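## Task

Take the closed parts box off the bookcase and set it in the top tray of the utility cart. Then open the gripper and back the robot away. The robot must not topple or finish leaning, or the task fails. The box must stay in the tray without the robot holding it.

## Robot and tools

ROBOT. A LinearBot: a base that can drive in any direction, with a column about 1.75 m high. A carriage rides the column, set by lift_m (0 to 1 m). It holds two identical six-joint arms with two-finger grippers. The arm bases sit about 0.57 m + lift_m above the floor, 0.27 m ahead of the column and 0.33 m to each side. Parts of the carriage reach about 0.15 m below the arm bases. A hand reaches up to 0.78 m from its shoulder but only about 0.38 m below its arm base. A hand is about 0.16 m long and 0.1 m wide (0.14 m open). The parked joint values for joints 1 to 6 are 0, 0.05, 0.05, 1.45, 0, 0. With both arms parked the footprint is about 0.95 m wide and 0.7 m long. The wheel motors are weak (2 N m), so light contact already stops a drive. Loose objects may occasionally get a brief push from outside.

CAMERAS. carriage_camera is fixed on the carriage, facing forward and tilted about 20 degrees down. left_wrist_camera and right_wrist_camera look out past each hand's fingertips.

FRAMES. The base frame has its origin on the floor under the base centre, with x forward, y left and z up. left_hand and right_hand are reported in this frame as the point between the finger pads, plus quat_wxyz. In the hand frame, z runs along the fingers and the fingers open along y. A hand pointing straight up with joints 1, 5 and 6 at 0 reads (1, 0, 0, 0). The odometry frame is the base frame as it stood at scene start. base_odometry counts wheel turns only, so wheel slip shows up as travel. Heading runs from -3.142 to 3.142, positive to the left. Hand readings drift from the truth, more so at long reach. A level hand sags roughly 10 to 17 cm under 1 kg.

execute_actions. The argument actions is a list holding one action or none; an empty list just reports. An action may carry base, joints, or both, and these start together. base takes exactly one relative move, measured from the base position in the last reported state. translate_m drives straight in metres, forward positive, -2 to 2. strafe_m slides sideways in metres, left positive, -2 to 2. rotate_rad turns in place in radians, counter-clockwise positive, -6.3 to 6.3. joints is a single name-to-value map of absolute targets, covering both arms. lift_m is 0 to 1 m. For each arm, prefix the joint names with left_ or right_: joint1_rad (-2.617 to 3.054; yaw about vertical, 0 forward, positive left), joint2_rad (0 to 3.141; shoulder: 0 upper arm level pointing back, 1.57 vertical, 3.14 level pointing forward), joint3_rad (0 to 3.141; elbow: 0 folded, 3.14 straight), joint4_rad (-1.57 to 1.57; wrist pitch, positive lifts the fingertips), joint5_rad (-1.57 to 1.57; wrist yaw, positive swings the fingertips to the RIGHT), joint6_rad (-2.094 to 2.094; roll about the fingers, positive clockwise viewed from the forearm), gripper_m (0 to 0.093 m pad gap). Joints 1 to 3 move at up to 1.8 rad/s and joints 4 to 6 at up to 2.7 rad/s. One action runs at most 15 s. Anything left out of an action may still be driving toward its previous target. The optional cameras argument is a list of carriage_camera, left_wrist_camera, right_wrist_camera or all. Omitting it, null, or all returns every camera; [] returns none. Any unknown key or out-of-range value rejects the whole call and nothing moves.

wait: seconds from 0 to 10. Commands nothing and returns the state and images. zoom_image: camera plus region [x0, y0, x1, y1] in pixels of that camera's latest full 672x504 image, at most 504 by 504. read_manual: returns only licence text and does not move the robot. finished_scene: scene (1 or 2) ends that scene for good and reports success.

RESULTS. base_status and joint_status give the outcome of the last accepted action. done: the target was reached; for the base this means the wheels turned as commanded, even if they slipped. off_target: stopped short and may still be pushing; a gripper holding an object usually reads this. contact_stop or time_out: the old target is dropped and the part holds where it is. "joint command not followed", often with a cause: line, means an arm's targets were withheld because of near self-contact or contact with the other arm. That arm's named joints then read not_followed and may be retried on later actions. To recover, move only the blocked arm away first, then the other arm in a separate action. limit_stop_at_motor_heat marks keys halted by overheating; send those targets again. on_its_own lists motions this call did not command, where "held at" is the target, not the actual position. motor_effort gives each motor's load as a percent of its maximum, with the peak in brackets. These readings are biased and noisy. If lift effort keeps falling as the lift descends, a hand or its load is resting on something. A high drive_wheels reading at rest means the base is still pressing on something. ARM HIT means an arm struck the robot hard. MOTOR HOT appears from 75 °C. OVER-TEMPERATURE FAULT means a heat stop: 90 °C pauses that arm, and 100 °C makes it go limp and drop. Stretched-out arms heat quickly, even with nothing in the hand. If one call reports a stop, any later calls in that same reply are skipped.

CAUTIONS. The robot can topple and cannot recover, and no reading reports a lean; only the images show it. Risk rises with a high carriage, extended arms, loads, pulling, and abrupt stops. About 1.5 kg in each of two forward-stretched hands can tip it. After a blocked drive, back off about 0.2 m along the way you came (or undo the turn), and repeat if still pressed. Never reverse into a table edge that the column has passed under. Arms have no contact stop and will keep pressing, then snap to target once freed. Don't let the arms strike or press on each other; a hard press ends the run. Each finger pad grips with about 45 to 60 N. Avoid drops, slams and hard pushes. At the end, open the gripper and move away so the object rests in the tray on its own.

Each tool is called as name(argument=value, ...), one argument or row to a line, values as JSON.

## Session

execute_actions(
  actions=[],
  cameras=["carriage_camera"],
)

Scene clock: 0.00 s.
base_odometry: x=+0.000 y=+0.000 heading=+0.000 (m, m, rad; odometry frame)
base_status: not commanded
joint_positions: lift_m=+0.299 left_joint1_rad=+0.027 left_joint2_rad=+0.041 left_joint3_rad=+0.055 left_joint4_rad=+1.470 left_joint5_rad=-0.003 left_joint6_rad=+0.010 left_gripper_m=+0.094 right_joint1_rad=-0.004 right_joint2_rad=+0.036 right_joint3_rad=+0.061 right_joint4_rad=+1.416 right_joint5_rad=+0.021 right_joint6_rad=+0.036 right_gripper_m=+0.094
joint_status: not commanded
motor_effort: lift_m=+22 drive_wheels=+6 (%)
left_hand: x=+0.3029 y=+0.3509 z=+1.2967 quat_wxyz=(+0.999, -0.002, +0.044, +0.019) (m; base frame)
right_hand: x=+0.3126 y=-0.3536 z=+1.2967 quat_wxyz=(+0.998, +0.012, +0.065, +0.015) (m; base frame)
pictures: carriage_camera
Images, in order (width x height): carriage_camera 672x504.

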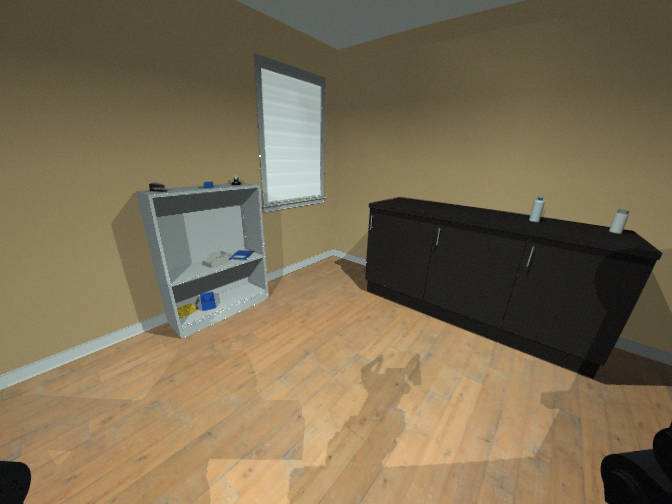

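zoom_image(
  camera="carriage_camera",
  region=[120, 165, 290, 345],
)

Region (120, 165, 290, 345) of carriage_camera's 672x504 image, scaled by 2.800, with more detail than that image has.

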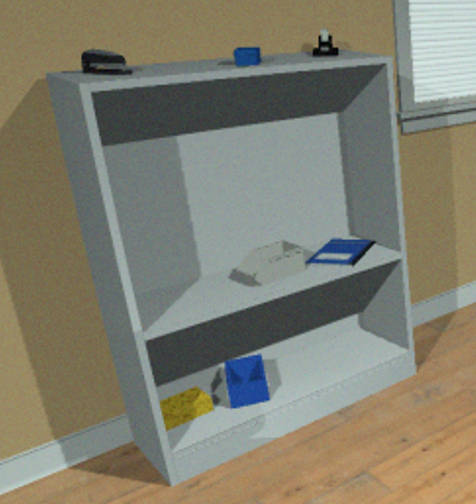

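execute_actions(
  actions=[
    {"base":{"rotate_rad":0.85},"joints":{"lift_m":0.62}},
  ],
  cameras=["carriage_camera"],
)

execute_actions(
  actions=[
    {"base":{"strafe_m":-1.3}},
  ],
  cameras=[],
)

execute_actions(
  actions=[
    {"base":{"translate_m":1.35}},
  ],
  cameras=["carriage_camera"],
)

Scene clock: 10.50 s.
base_odometry: x=+0.000 y=+0.000 heading=+0.849 (m, m, rad; odometry frame)
base_status: done
joint_positions: lift_m=+0.620 left_joint1_rad=+0.027 left_joint2_rad=+0.041 left_joint3_rad=+0.055 left_joint4_rad=+1.470 left_joint5_rad=-0.003 left_joint6_rad=+0.010 left_gripper_m=+0.094 right_joint1_rad=-0.004 right_joint2_rad=+0.036 right_joint3_rad=+0.061 right_joint4_rad=+1.415 right_joint5_rad=+0.021 right_joint6_rad=+0.036 right_gripper_m=+0.094
joint_status: all done
motor_effort: lift_m=+23(29) drive_wheels=+16(40) (%)
left_hand: x=+0.3029 y=+0.3509 z=+1.6170 quat_wxyz=(+0.999, -0.002, +0.044, +0.019) (m; base frame)
right_hand: x=+0.3128 y=-0.3536 z=+1.6171 quat_wxyz=(+0.998, +0.012, +0.065, +0.015) (m; base frame)
pictures: carriage_camera
Images, in order (width x height): carriage_camera 672x504.

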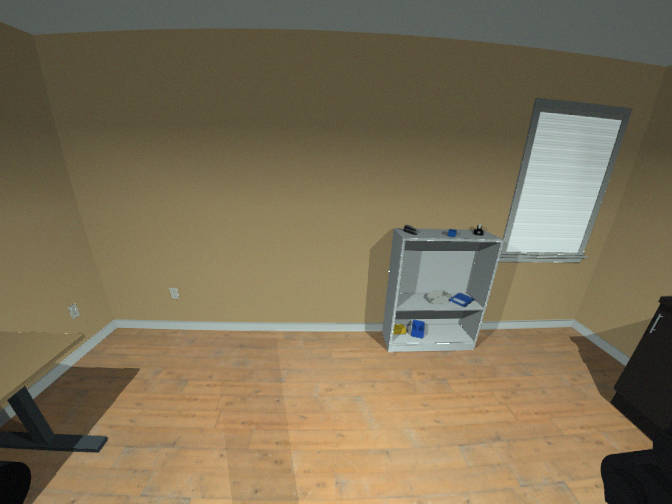

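Scene clock: 15.50 s.
base_odometry: x=+0.977 y=-0.858 heading=+0.850 (m, m, rad; odometry frame)
base_status: done
joint_positions: lift_m=+0.620 left_joint1_rad=+0.027 left_joint2_rad=+0.041 left_joint3_rad=+0.055 left_joint4_rad=+1.470 left_joint5_rad=-0.003 left_joint6_rad=+0.010 left_gripper_m=+0.094 right_joint1_rad=-0.004 right_joint2_rad=+0.036 right_joint3_rad=+0.061 right_joint4_rad=+1.416 right_joint5_rad=+0.021 right_joint6_rad=+0.036 right_gripper_m=+0.094
joint_status: not commanded
motor_effort: lift_m=+23(23) drive_wheels=-9(43) (%)
left_hand: x=+0.3029 y=+0.3509 z=+1.6170 quat_wxyz=(+0.999, -0.002, +0.044, +0.019) (m; base frame)
right_hand: x=+0.3127 y=-0.3536 z=+1.6171 quat_wxyz=(+0.998, +0.012, +0.065, +0.015) (m; base frame)
pictures: none
No camera images: the call's "cameras" was empty. Leave "cameras" out to get every camera's image.

Scene clock: 20.60 s.
base_odometry: x=+1.869 y=+0.155 heading=+0.849 (m, m, rad; odometry frame)
base_status: done
joint_positions: lift_m=+0.620 left_joint1_rad=+0.027 left_joint2_rad=+0.041 left_joint3_rad=+0.055 left_joint4_rad=+1.471 left_joint5_rad=-0.003 left_joint6_rad=+0.010 left_gripper_m=+0.094 right_joint1_rad=-0.004 right_joint2_rad=+0.036 right_joint3_rad=+0.061 right_joint4_rad=+1.417 right_joint5_rad=+0.021 right_joint6_rad=+0.036 right_gripper_m=+0.094
joint_status: not commanded
motor_effort: lift_m=+23(23) drive_wheels=-6(40) (%)
left_hand: x=+0.3025 y=+0.3509 z=+1.6170 quat_wxyz=(+0.999, -0.002, +0.043, +0.019) (m; base frame)
right_hand: x=+0.3124 y=-0.3536 z=+1.6171 quat_wxyz=(+0.998, +0.012, +0.064, +0.015) (m; base frame)
pictures: carriage_camera
Images, in order (width x height): carriage_camera 672x504.

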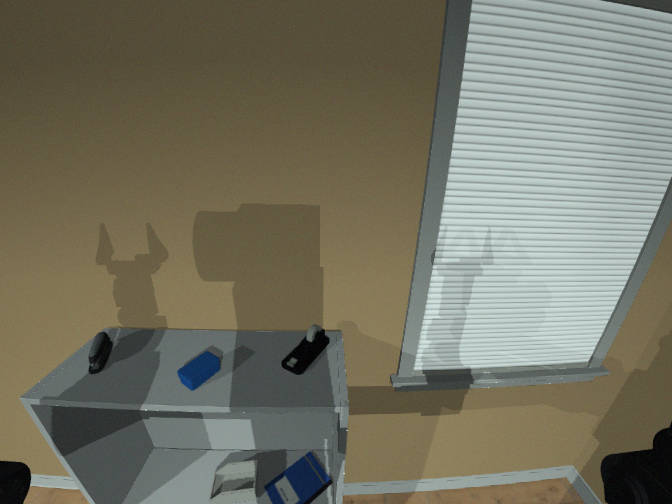

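zoom_image(
  camera="carriage_camera",
  region=[150, 320, 250, 420],
)

Region (150, 320, 250, 420) of carriage_camera's 672x504 image, scaled by 5.040, with more detail than that image has.

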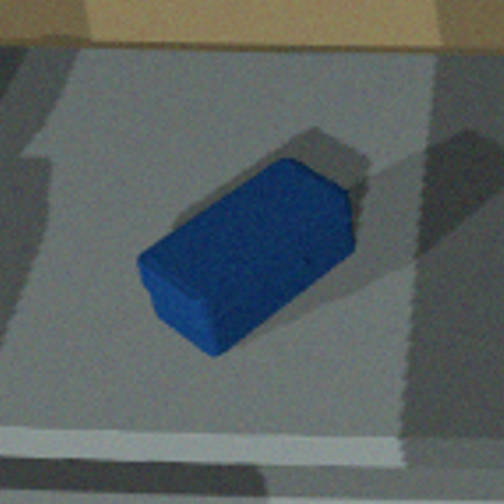

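execute_actions(
  actions=[
    {"base":{"strafe_m":0.247},"joints":{"left_joint1_rad":-0.57,"left_joint2_rad":1.8,"left_joint3_rad":1.05,"left_joint4_rad":-0.05,"left_joint5_rad":0,"left_joint6_rad":0}},
  ],
  cameras=["carriage_camera","left_wrist_camera"],
)

Scene clock: 33.50 s.
base_odometry: x=+1.684 y=+0.319 heading=+0.849 (m, m, rad; odometry frame)
base_status: done
joint_positions: lift_m=+0.620 left_joint1_rad=-0.563 left_joint2_rad=+1.798 left_joint3_rad=+1.037 left_joint4_rad=-0.051 left_joint5_rad=-0.003 left_joint6_rad=+0.003 left_gripper_m=+0.094 right_joint1_rad=-0.004 right_joint2_rad=+0.036 right_joint3_rad=+0.061 right_joint4_rad=+1.417 right_joint5_rad=+0.021 right_joint6_rad=+0.036 right_gripper_m=+0.094
joint_status: all done
motor_effort: lift_m=+23(23) drive_wheels=-4(36) (%)
left_hand: x=+0.6770 y=+0.1007 z=+1.2513 quat_wxyz=(+0.357, +0.259, +0.892, -0.101) (m; base frame)
right_hand: x=+0.3124 y=-0.3536 z=+1.6171 quat_wxyz=(+0.998, +0.012, +0.064, +0.015) (m; base frame)
pictures: carriage_camera, left_wrist_camera
Images, in order (width x height): carriage_camera 672x504, left_wrist_camera 672x504.

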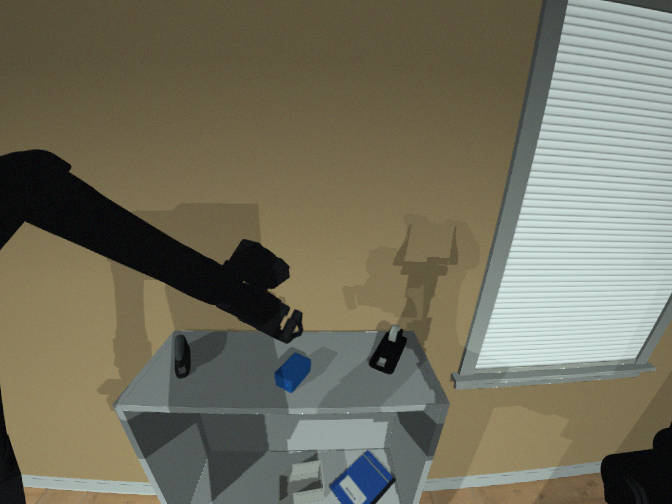

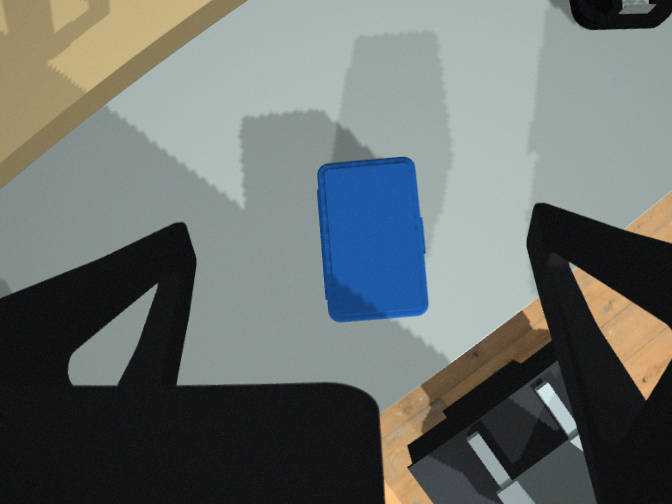

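execute_actions(
  actions=[
    {"base":{"strafe_m":-0.015},"joints":{"lift_m":0.52}},
  ],
  cameras=["carriage_camera","left_wrist_camera"],
)

Scene clock: 37.03 s.
base_odometry: x=+1.695 y=+0.309 heading=+0.849 (m, m, rad; odometry frame)
base_status: done
joint_positions: lift_m=+0.520 left_joint1_rad=-0.563 left_joint2_rad=+1.800 left_joint3_rad=+1.039 left_joint4_rad=-0.051 left_joint5_rad=-0.002 left_joint6_rad=+0.003 left_gripper_m=+0.094 right_joint1_rad=-0.004 right_joint2_rad=+0.036 right_joint3_rad=+0.061 right_joint4_rad=+1.416 right_joint5_rad=+0.021 right_joint6_rad=+0.036 right_gripper_m=+0.094
joint_status: all done
motor_effort: lift_m=+19(19) drive_wheels=+4(37) (%)
left_hand: x=+0.6769 y=+0.1002 z=+1.1512 quat_wxyz=(+0.356, +0.259, +0.892, -0.101) (m; base frame)
right_hand: x=+0.3125 y=-0.3534 z=+1.5175 quat_wxyz=(+0.998, +0.012, +0.065, +0.015) (m; base frame)
pictures: carriage_camera, left_wrist_camera
Images, in order (width x height): carriage_camera 672x504, left_wrist_camera 672x504.

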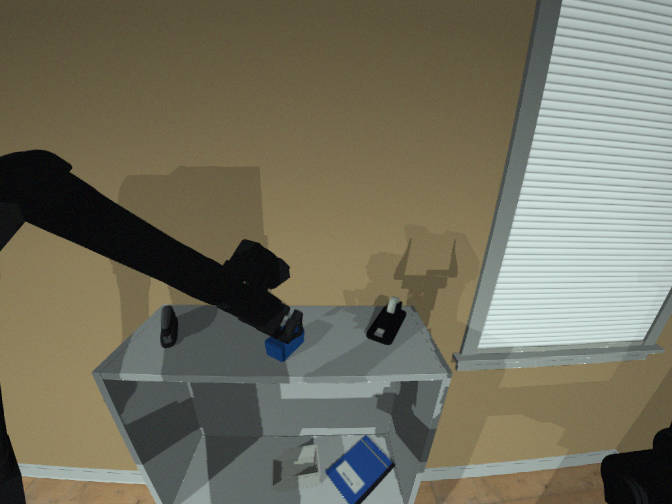

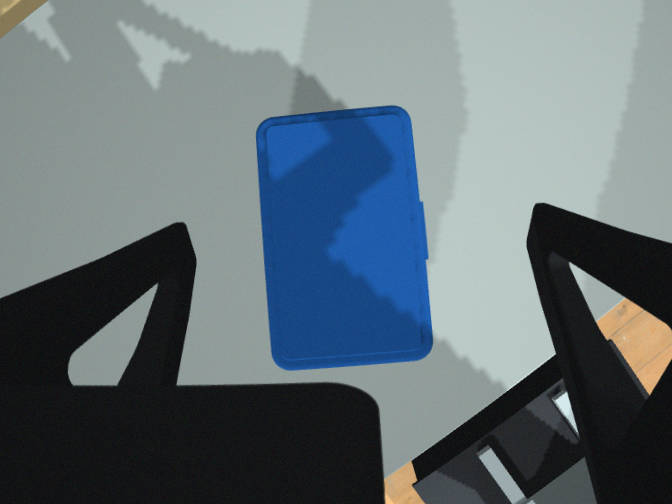

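execute_actions(
  actions=[
    {"joints":{"lift_m":0.464}},
  ],
  cameras=["left_wrist_camera"],
)

execute_actions(
  actions=[
    {"joints":{"left_gripper_m":0.035}},
  ],
  cameras=["left_wrist_camera"],
)

execute_actions(
  actions=[
    {"joints":{"lift_m":0.56}},
  ],
  cameras=["left_wrist_camera","carriage_camera"],
)

Scene clock: 42.97 s.
base_odometry: x=+1.695 y=+0.309 heading=+0.849 (m, m, rad; odometry frame)
base_status: not commanded
joint_positions: lift_m=+0.464 left_joint1_rad=-0.563 left_joint2_rad=+1.801 left_joint3_rad=+1.039 left_joint4_rad=-0.052 left_joint5_rad=-0.002 left_joint6_rad=+0.003 left_gripper_m=+0.094 right_joint1_rad=-0.004 right_joint2_rad=+0.036 right_joint3_rad=+0.061 right_joint4_rad=+1.416 right_joint5_rad=+0.021 right_joint6_rad=+0.036 right_gripper_m=+0.094
joint_status: all done
motor_effort: lift_m=+19(21) drive_wheels=+3(3) (%)
left_hand: x=+0.6767 y=+0.1003 z=+1.0944 quat_wxyz=(+0.355, +0.259, +0.892, -0.101) (m; base frame)
right_hand: x=+0.3125 y=-0.3535 z=+1.4615 quat_wxyz=(+0.998, +0.012, +0.065, +0.015) (m; base frame)
pictures: left_wrist_camera
Images, in order (width x height): left_wrist_camera 672x504.

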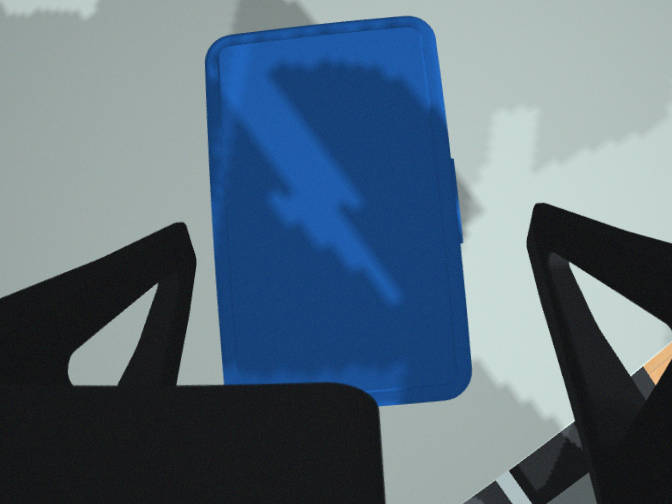

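Scene clock: 43.60 s.
base_odometry: x=+1.695 y=+0.309 heading=+0.849 (m, m, rad; odometry frame)
base_status: not commanded
joint_positions: lift_m=+0.464 left_joint1_rad=-0.563 left_joint2_rad=+1.801 left_joint3_rad=+1.039 left_joint4_rad=-0.052 left_joint5_rad=-0.002 left_joint6_rad=+0.003 left_gripper_m=+0.057 right_joint1_rad=-0.004 right_joint2_rad=+0.036 right_joint3_rad=+0.061 right_joint4_rad=+1.416 right_joint5_rad=+0.021 right_joint6_rad=+0.036 right_gripper_m=+0.094
joint_status: left_gripper_m off_target (ended at +0.057, target +0.035)
motor_effort: lift_m=+19(19) drive_wheels=+3(3) (%)
left_hand: x=+0.6767 y=+0.1003 z=+1.0944 quat_wxyz=(+0.355, +0.259, +0.892, -0.101) (m; base frame)
right_hand: x=+0.3125 y=-0.3535 z=+1.4615 quat_wxyz=(+0.998, +0.012, +0.065, +0.015) (m; base frame)
pictures: left_wrist_camera
Images, in order (width x height): left_wrist_camera 672x504.

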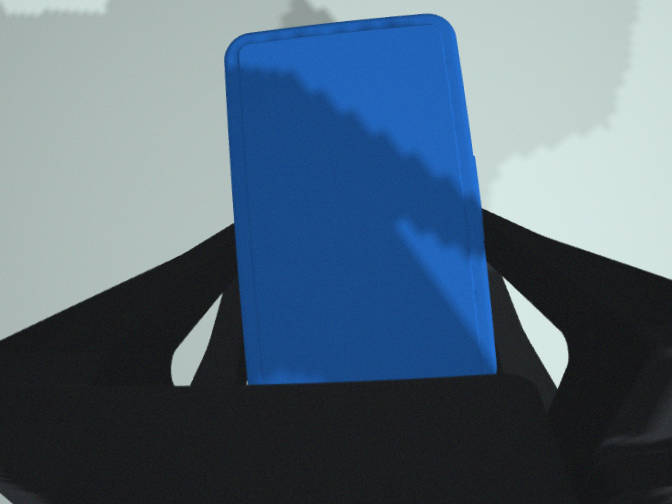

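Scene clock: 44.53 s.
base_odometry: x=+1.695 y=+0.309 heading=+0.849 (m, m, rad; odometry frame)
base_status: not commanded
joint_positions: lift_m=+0.560 left_joint1_rad=-0.563 left_joint2_rad=+1.802 left_joint3_rad=+1.039 left_joint4_rad=-0.056 left_joint5_rad=-0.001 left_joint6_rad=+0.003 left_gripper_m=+0.057 right_joint1_rad=-0.004 right_joint2_rad=+0.036 right_joint3_rad=+0.061 right_joint4_rad=+1.416 right_joint5_rad=+0.021 right_joint6_rad=+0.036 right_gripper_m=+0.094
joint_status: all done
motor_effort: lift_m=+24(28) drive_wheels=+3(3) (%)
left_hand: x=+0.6760 y=+0.1007 z=+1.1887 quat_wxyz=(+0.353, +0.260, +0.893, -0.101) (m; base frame)
right_hand: x=+0.3126 y=-0.3535 z=+1.5570 quat_wxyz=(+0.998, +0.012, +0.065, +0.015) (m; base frame)
pictures: carriage_camera, left_wrist_camera
Images, in order (width x height): carriage_camera 672x504, left_wrist_camera 672x504.

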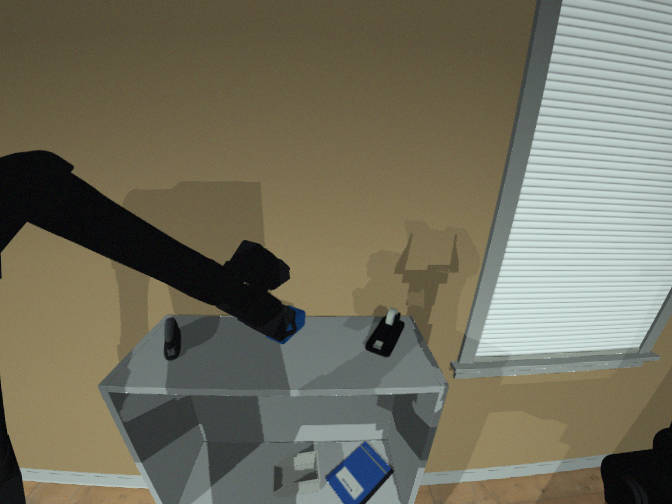

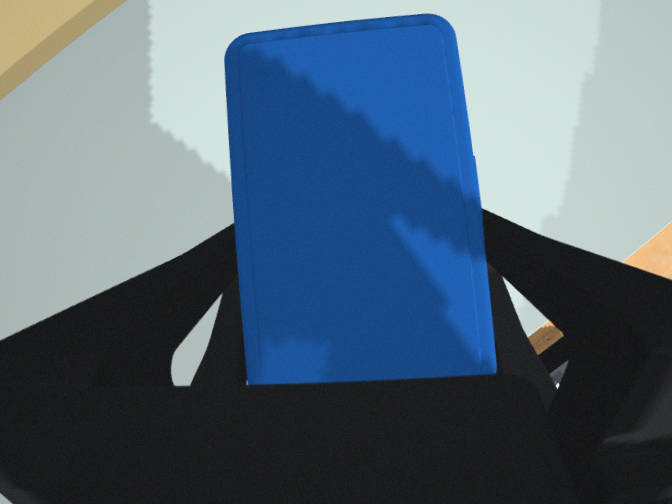

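execute_actions(
  actions=[
    {"base":{"translate_m":-1.2}},
  ],
  cameras=[],
)

execute_actions(
  actions=[
    {"base":{"rotate_rad":3.14},"joints":{"lift_m":0.35}},
  ],
  cameras=["carriage_camera"],
)

Scene clock: 52.00 s.
base_odometry: x=+0.902 y=-0.592 heading=+0.849 (m, m, rad; odometry frame)
base_status: done
joint_positions: lift_m=+0.560 left_joint1_rad=-0.563 left_joint2_rad=+1.802 left_joint3_rad=+1.039 left_joint4_rad=-0.056 left_joint5_rad=-0.001 left_joint6_rad=+0.003 left_gripper_m=+0.057 right_joint1_rad=-0.004 right_joint2_rad=+0.036 right_joint3_rad=+0.061 right_joint4_rad=+1.416 right_joint5_rad=+0.021 right_joint6_rad=+0.036 right_gripper_m=+0.094
joint_status: not commanded
motor_effort: lift_m=+24(24) drive_wheels=-4(39) (%)
left_hand: x=+0.6760 y=+0.1007 z=+1.1887 quat_wxyz=(+0.353, +0.260, +0.893, -0.101) (m; base frame)
right_hand: x=+0.3126 y=-0.3535 z=+1.5570 quat_wxyz=(+0.998, +0.012, +0.065, +0.015) (m; base frame)
pictures: none
No camera images: the call's "cameras" was empty. Leave "cameras" out to get every camera's image.

Scene clock: 56.27 s.
base_odometry: x=+0.902 y=-0.591 heading=-2.296 (m, m, rad; odometry frame)
base_status: done
joint_positions: lift_m=+0.350 left_joint1_rad=-0.564 left_joint2_rad=+1.804 left_joint3_rad=+1.039 left_joint4_rad=-0.053 left_joint5_rad=-0.001 left_joint6_rad=+0.003 left_gripper_m=+0.057 right_joint1_rad=-0.004 right_joint2_rad=+0.036 right_joint3_rad=+0.061 right_joint4_rad=+1.412 right_joint5_rad=+0.022 right_joint6_rad=+0.036 right_gripper_m=+0.094
joint_status: all done
motor_effort: lift_m=+20(20) drive_wheels=+15(51) (%)
left_hand: x=+0.6762 y=+0.1002 z=+0.9789 quat_wxyz=(+0.353, +0.260, +0.893, -0.101) (m; base frame)
right_hand: x=+0.3136 y=-0.3536 z=+1.3473 quat_wxyz=(+0.998, +0.012, +0.067, +0.015) (m; base frame)
pictures: carriage_camera
Images, in order (width x height): carriage_camera 672x504.

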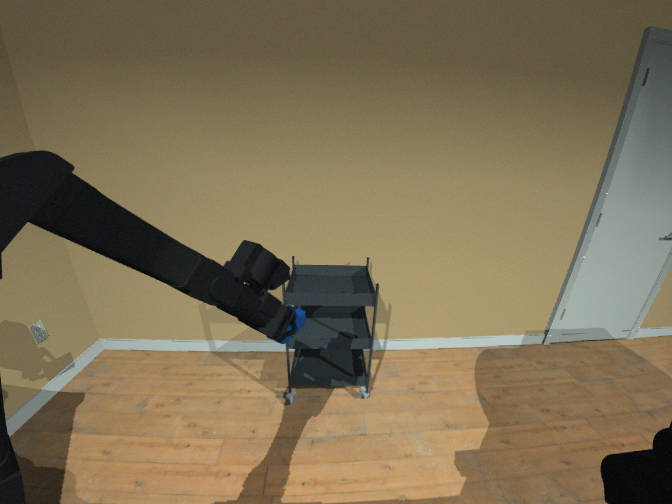

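execute_actions(
  actions=[
    {"base":{"strafe_m":-0.1},"joints":{"lift_m":0.3}},
  ],
  cameras=[],
)

execute_actions(
  actions=[
    {"base":{"translate_m":0.72}},
  ],
  cameras=["carriage_camera","left_wrist_camera"],
)

Scene clock: 62.07 s.
base_odometry: x=+0.827 y=-0.525 heading=-2.295 (m, m, rad; odometry frame)
base_status: done
joint_positions: lift_m=+0.300 left_joint1_rad=-0.564 left_joint2_rad=+1.805 left_joint3_rad=+1.039 left_joint4_rad=-0.060 left_joint5_rad=-0.001 left_joint6_rad=+0.003 left_gripper_m=+0.057 right_joint1_rad=-0.004 right_joint2_rad=+0.036 right_joint3_rad=+0.061 right_joint4_rad=+1.413 right_joint5_rad=+0.021 right_joint6_rad=+0.036 right_gripper_m=+0.094
joint_status: all done
motor_effort: lift_m=+19(20) drive_wheels=-9(26) (%)
left_hand: x=+0.6752 y=+0.1009 z=+0.9275 quat_wxyz=(+0.350, +0.260, +0.894, -0.100) (m; base frame)
right_hand: x=+0.3134 y=-0.3536 z=+1.2974 quat_wxyz=(+0.998, +0.012, +0.066, +0.015) (m; base frame)
pictures: none
No camera images: the call's "cameras" was empty. Leave "cameras" out to get every camera's image.

Scene clock: 65.87 s.
base_odometry: x=+0.350 y=-1.064 heading=-2.295 (m, m, rad; odometry frame)
base_status: done
joint_positions: lift_m=+0.300 left_joint1_rad=-0.564 left_joint2_rad=+1.805 left_joint3_rad=+1.039 left_joint4_rad=-0.060 left_joint5_rad=-0.001 left_joint6_rad=+0.003 left_gripper_m=+0.057 right_joint1_rad=-0.004 right_joint2_rad=+0.036 right_joint3_rad=+0.061 right_joint4_rad=+1.414 right_joint5_rad=+0.021 right_joint6_rad=+0.036 right_gripper_m=+0.094
joint_status: not commanded
motor_effort: lift_m=+19(19) drive_wheels=-8(40) (%)
left_hand: x=+0.6752 y=+0.1009 z=+0.9275 quat_wxyz=(+0.350, +0.260, +0.894, -0.100) (m; base frame)
right_hand: x=+0.3131 y=-0.3536 z=+1.2975 quat_wxyz=(+0.998, +0.012, +0.066, +0.015) (m; base frame)
pictures: carriage_camera, left_wrist_camera
Images, in order (width x height): carriage_camera 672x504, left_wrist_camera 672x504.

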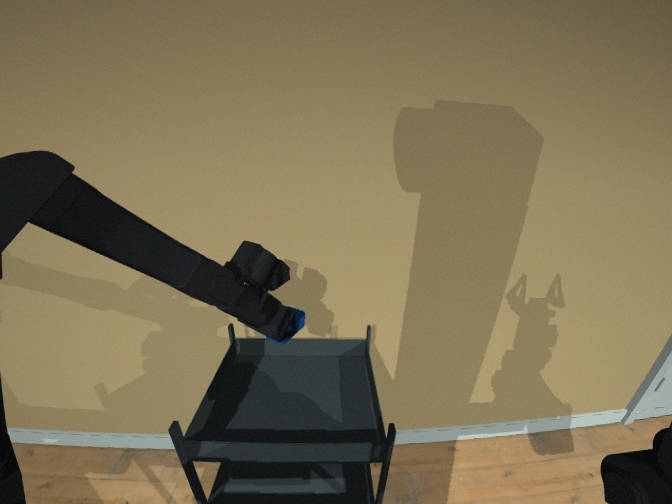

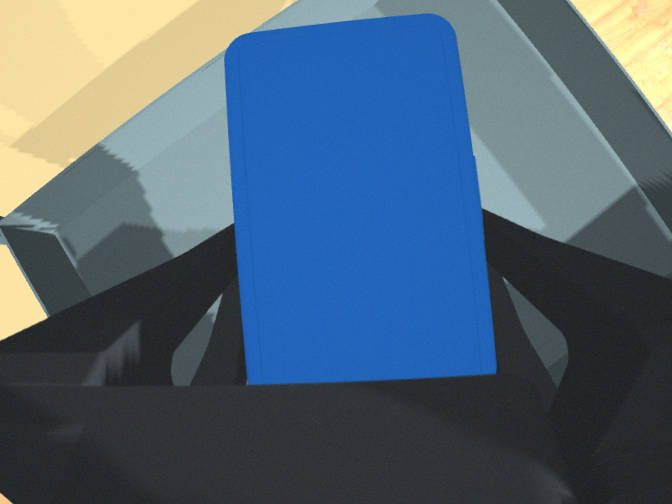

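execute_actions(
  actions=[
    {"joints":{"lift_m":0.1}},
  ],
  cameras=["carriage_camera"],
)

execute_actions(
  actions=[
    {"joints":{"lift_m":0.072}},
  ],
  cameras=["carriage_camera"],
)

Scene clock: 71.30 s.
base_odometry: x=+0.350 y=-1.064 heading=-2.295 (m, m, rad; odometry frame)
base_status: not commanded
joint_positions: lift_m=+0.100 left_joint1_rad=-0.564 left_joint2_rad=+1.804 left_joint3_rad=+1.039 left_joint4_rad=-0.060 left_joint5_rad=-0.001 left_joint6_rad=+0.003 left_gripper_m=+0.057 right_joint1_rad=-0.004 right_joint2_rad=+0.036 right_joint3_rad=+0.061 right_joint4_rad=+1.414 right_joint5_rad=+0.021 right_joint6_rad=+0.036 right_gripper_m=+0.094
joint_status: all done
motor_effort: lift_m=+19(20) drive_wheels=-6(8) (%)
left_hand: x=+0.6752 y=+0.1008 z=+0.7281 quat_wxyz=(+0.350, +0.260, +0.894, -0.101) (m; base frame)
right_hand: x=+0.3130 y=-0.3536 z=+1.0975 quat_wxyz=(+0.998, +0.012, +0.065, +0.015) (m; base frame)
pictures: carriage_camera
Images, in order (width x height): carriage_camera 672x504.

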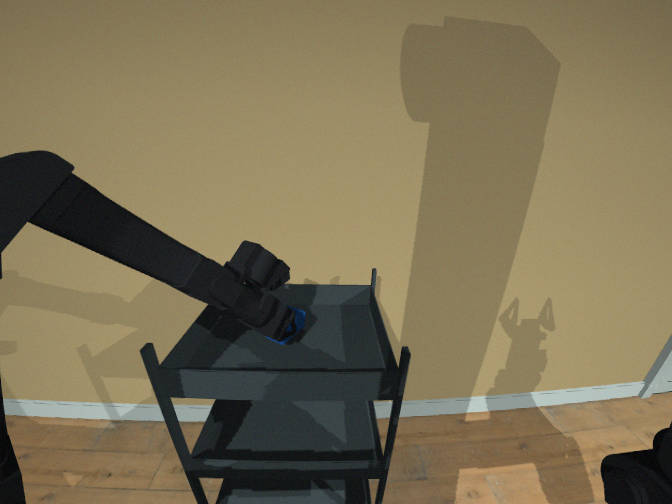

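Scene clock: 71.93 s.
base_odometry: x=+0.350 y=-1.064 heading=-2.295 (m, m, rad; odometry frame)
base_status: not commanded
joint_positions: lift_m=+0.072 left_joint1_rad=-0.564 left_joint2_rad=+1.806 left_joint3_rad=+1.039 left_joint4_rad=-0.061 left_joint5_rad=+0.000 left_joint6_rad=+0.003 left_gripper_m=+0.057 right_joint1_rad=-0.004 right_joint2_rad=+0.036 right_joint3_rad=+0.061 right_joint4_rad=+1.415 right_joint5_rad=+0.021 right_joint6_rad=+0.036 right_gripper_m=+0.094
joint_status: all done
motor_effort: lift_m=+20(20) drive_wheels=-6(7) (%)
left_hand: x=+0.6748 y=+0.1010 z=+0.6987 quat_wxyz=(+0.349, +0.260, +0.895, -0.100) (m; base frame)
right_hand: x=+0.3129 y=-0.3536 z=+1.0694 quat_wxyz=(+0.998, +0.012, +0.065, +0.015) (m; base frame)
pictures: carriage_camera
Images, in order (width x height): carriage_camera 672x504.

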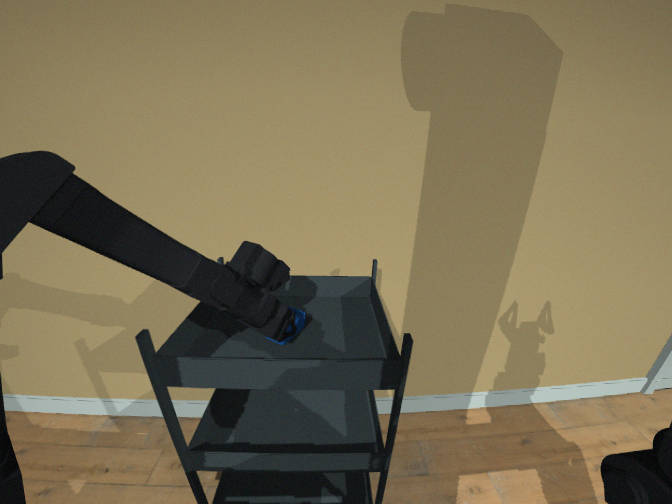

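execute_actions(
  actions=[
    {"joints":{"lift_m":0.058}},
  ],
  cameras=["carriage_camera"],
)

Scene clock: 73.77 s.
base_odometry: x=+0.350 y=-1.064 heading=-2.295 (m, m, rad; odometry frame)
base_status: not commanded
joint_positions: lift_m=+0.058 left_joint1_rad=-0.564 left_joint2_rad=+1.792 left_joint3_rad=+1.042 left_joint4_rad=-0.039 left_joint5_rad=-0.001 left_joint6_rad=+0.003 left_gripper_m=+0.057 right_joint1_rad=-0.004 right_joint2_rad=+0.036 right_joint3_rad=+0.061 right_joint4_rad=+1.415 right_joint5_rad=+0.021 right_joint6_rad=+0.036 right_gripper_m=+0.094
joint_status: all done
motor_effort: lift_m=+19(19) drive_wheels=-5(6) (%)
left_hand: x=+0.6796 y=+0.0980 z=+0.6963 quat_wxyz=(+0.366, +0.258, +0.888, -0.105) (m; base frame)
right_hand: x=+0.3129 y=-0.3535 z=+1.0556 quat_wxyz=(+0.998, +0.012, +0.065, +0.015) (m; base frame)
pictures: carriage_camera
Images, in order (width x height): carriage_camera 672x504.

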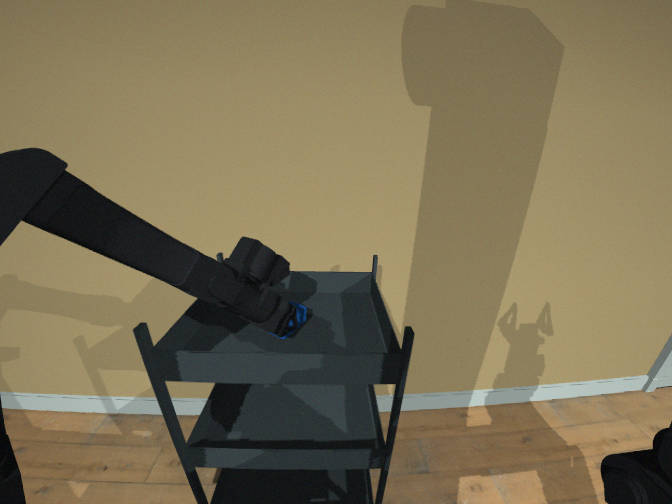

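execute_actions(
  actions=[
    {"joints":{"left_gripper_m":0.093}},
  ],
  cameras=[],
)

execute_actions(
  actions=[
    {"joints":{"lift_m":0.25}},
  ],
  cameras=["left_wrist_camera"],
)

execute_actions(
  actions=[
    {"base":{"translate_m":-0.5},"joints":{"left_joint1_rad":0,"left_joint2_rad":0.05,"left_joint3_rad":0.05,"left_joint4_rad":1.45}},
  ],
  cameras=["carriage_camera"],
)

Scene clock: 78.13 s.
base_odometry: x=+0.350 y=-1.064 heading=-2.295 (m, m, rad; odometry frame)
base_status: not commanded
joint_positions: lift_m=+0.058 left_joint1_rad=-0.564 left_joint2_rad=+1.792 left_joint3_rad=+1.042 left_joint4_rad=-0.040 left_joint5_rad=+0.000 left_joint6_rad=+0.003 left_gripper_m=+0.093 right_joint1_rad=-0.004 right_joint2_rad=+0.036 right_joint3_rad=+0.061 right_joint4_rad=+1.415 right_joint5_rad=+0.021 right_joint6_rad=+0.036 right_gripper_m=+0.094
joint_status: all done
motor_effort: lift_m=+19(19) drive_wheels=-5(5) (%)
left_hand: x=+0.6795 y=+0.0980 z=+0.6962 quat_wxyz=(+0.366, +0.258, +0.888, -0.105) (m; base frame)
right_hand: x=+0.3129 y=-0.3535 z=+1.0556 quat_wxyz=(+0.998, +0.012, +0.065, +0.015) (m; base frame)
pictures: none
No camera images: the call's "cameras" was empty. Leave "cameras" out to get every camera's image.

Scene clock: 79.43 s.
base_odometry: x=+0.350 y=-1.064 heading=-2.295 (m, m, rad; odometry frame)
base_status: not commanded
joint_positions: lift_m=+0.250 left_joint1_rad=-0.564 left_joint2_rad=+1.798 left_joint3_rad=+1.042 left_joint4_rad=-0.045 left_joint5_rad=+0.000 left_joint6_rad=+0.003 left_gripper_m=+0.093 right_joint1_rad=-0.004 right_joint2_rad=+0.036 right_joint3_rad=+0.061 right_joint4_rad=+1.415 right_joint5_rad=+0.021 right_joint6_rad=+0.036 right_gripper_m=+0.094
joint_status: all done
motor_effort: lift_m=+24(28) drive_wheels=-5(5) (%)
left_hand: x=+0.6785 y=+0.0987 z=+0.8839 quat_wxyz=(+0.361, +0.259, +0.890, -0.104) (m; base frame)
right_hand: x=+0.3129 y=-0.3536 z=+1.2470 quat_wxyz=(+0.998, +0.012, +0.065, +0.015) (m; base frame)
pictures: left_wrist_camera
Images, in order (width x height): left_wrist_camera 672x504.

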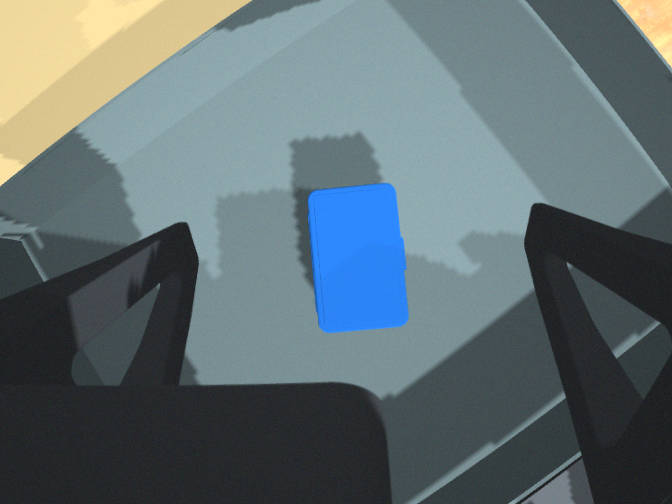

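Scene clock: 82.67 s.
base_odometry: x=+0.681 y=-0.690 heading=-2.295 (m, m, rad; odometry frame)
base_status: done
joint_positions: lift_m=+0.250 left_joint1_rad=-0.007 left_joint2_rad=+0.057 left_joint3_rad=+0.071 left_joint4_rad=+1.449 left_joint5_rad=-0.003 left_joint6_rad=+0.003 left_gripper_m=+0.093 right_joint1_rad=-0.004 right_joint2_rad=+0.036 right_joint3_rad=+0.061 right_joint4_rad=+1.414 right_joint5_rad=+0.021 right_joint6_rad=+0.036 right_gripper_m=+0.094
joint_status: all done
motor_effort: lift_m=+24(24) drive_wheels=-3(43) (%)
left_hand: x=+0.3082 y=+0.3500 z=+1.2507 quat_wxyz=(+0.999, -0.001, +0.054, -0.002) (m; base frame)
right_hand: x=+0.3131 y=-0.3536 z=+1.2469 quat_wxyz=(+0.998, +0.012, +0.066, +0.015) (m; base frame)
pictures: carriage_camera
Images, in order (width x height): carriage_camera 672x504.

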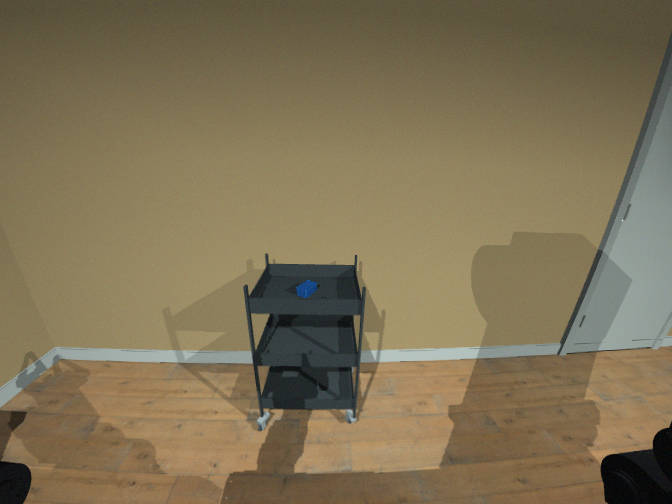

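finished_scene(
  scene=2,
)

The scene is finished: the task was done.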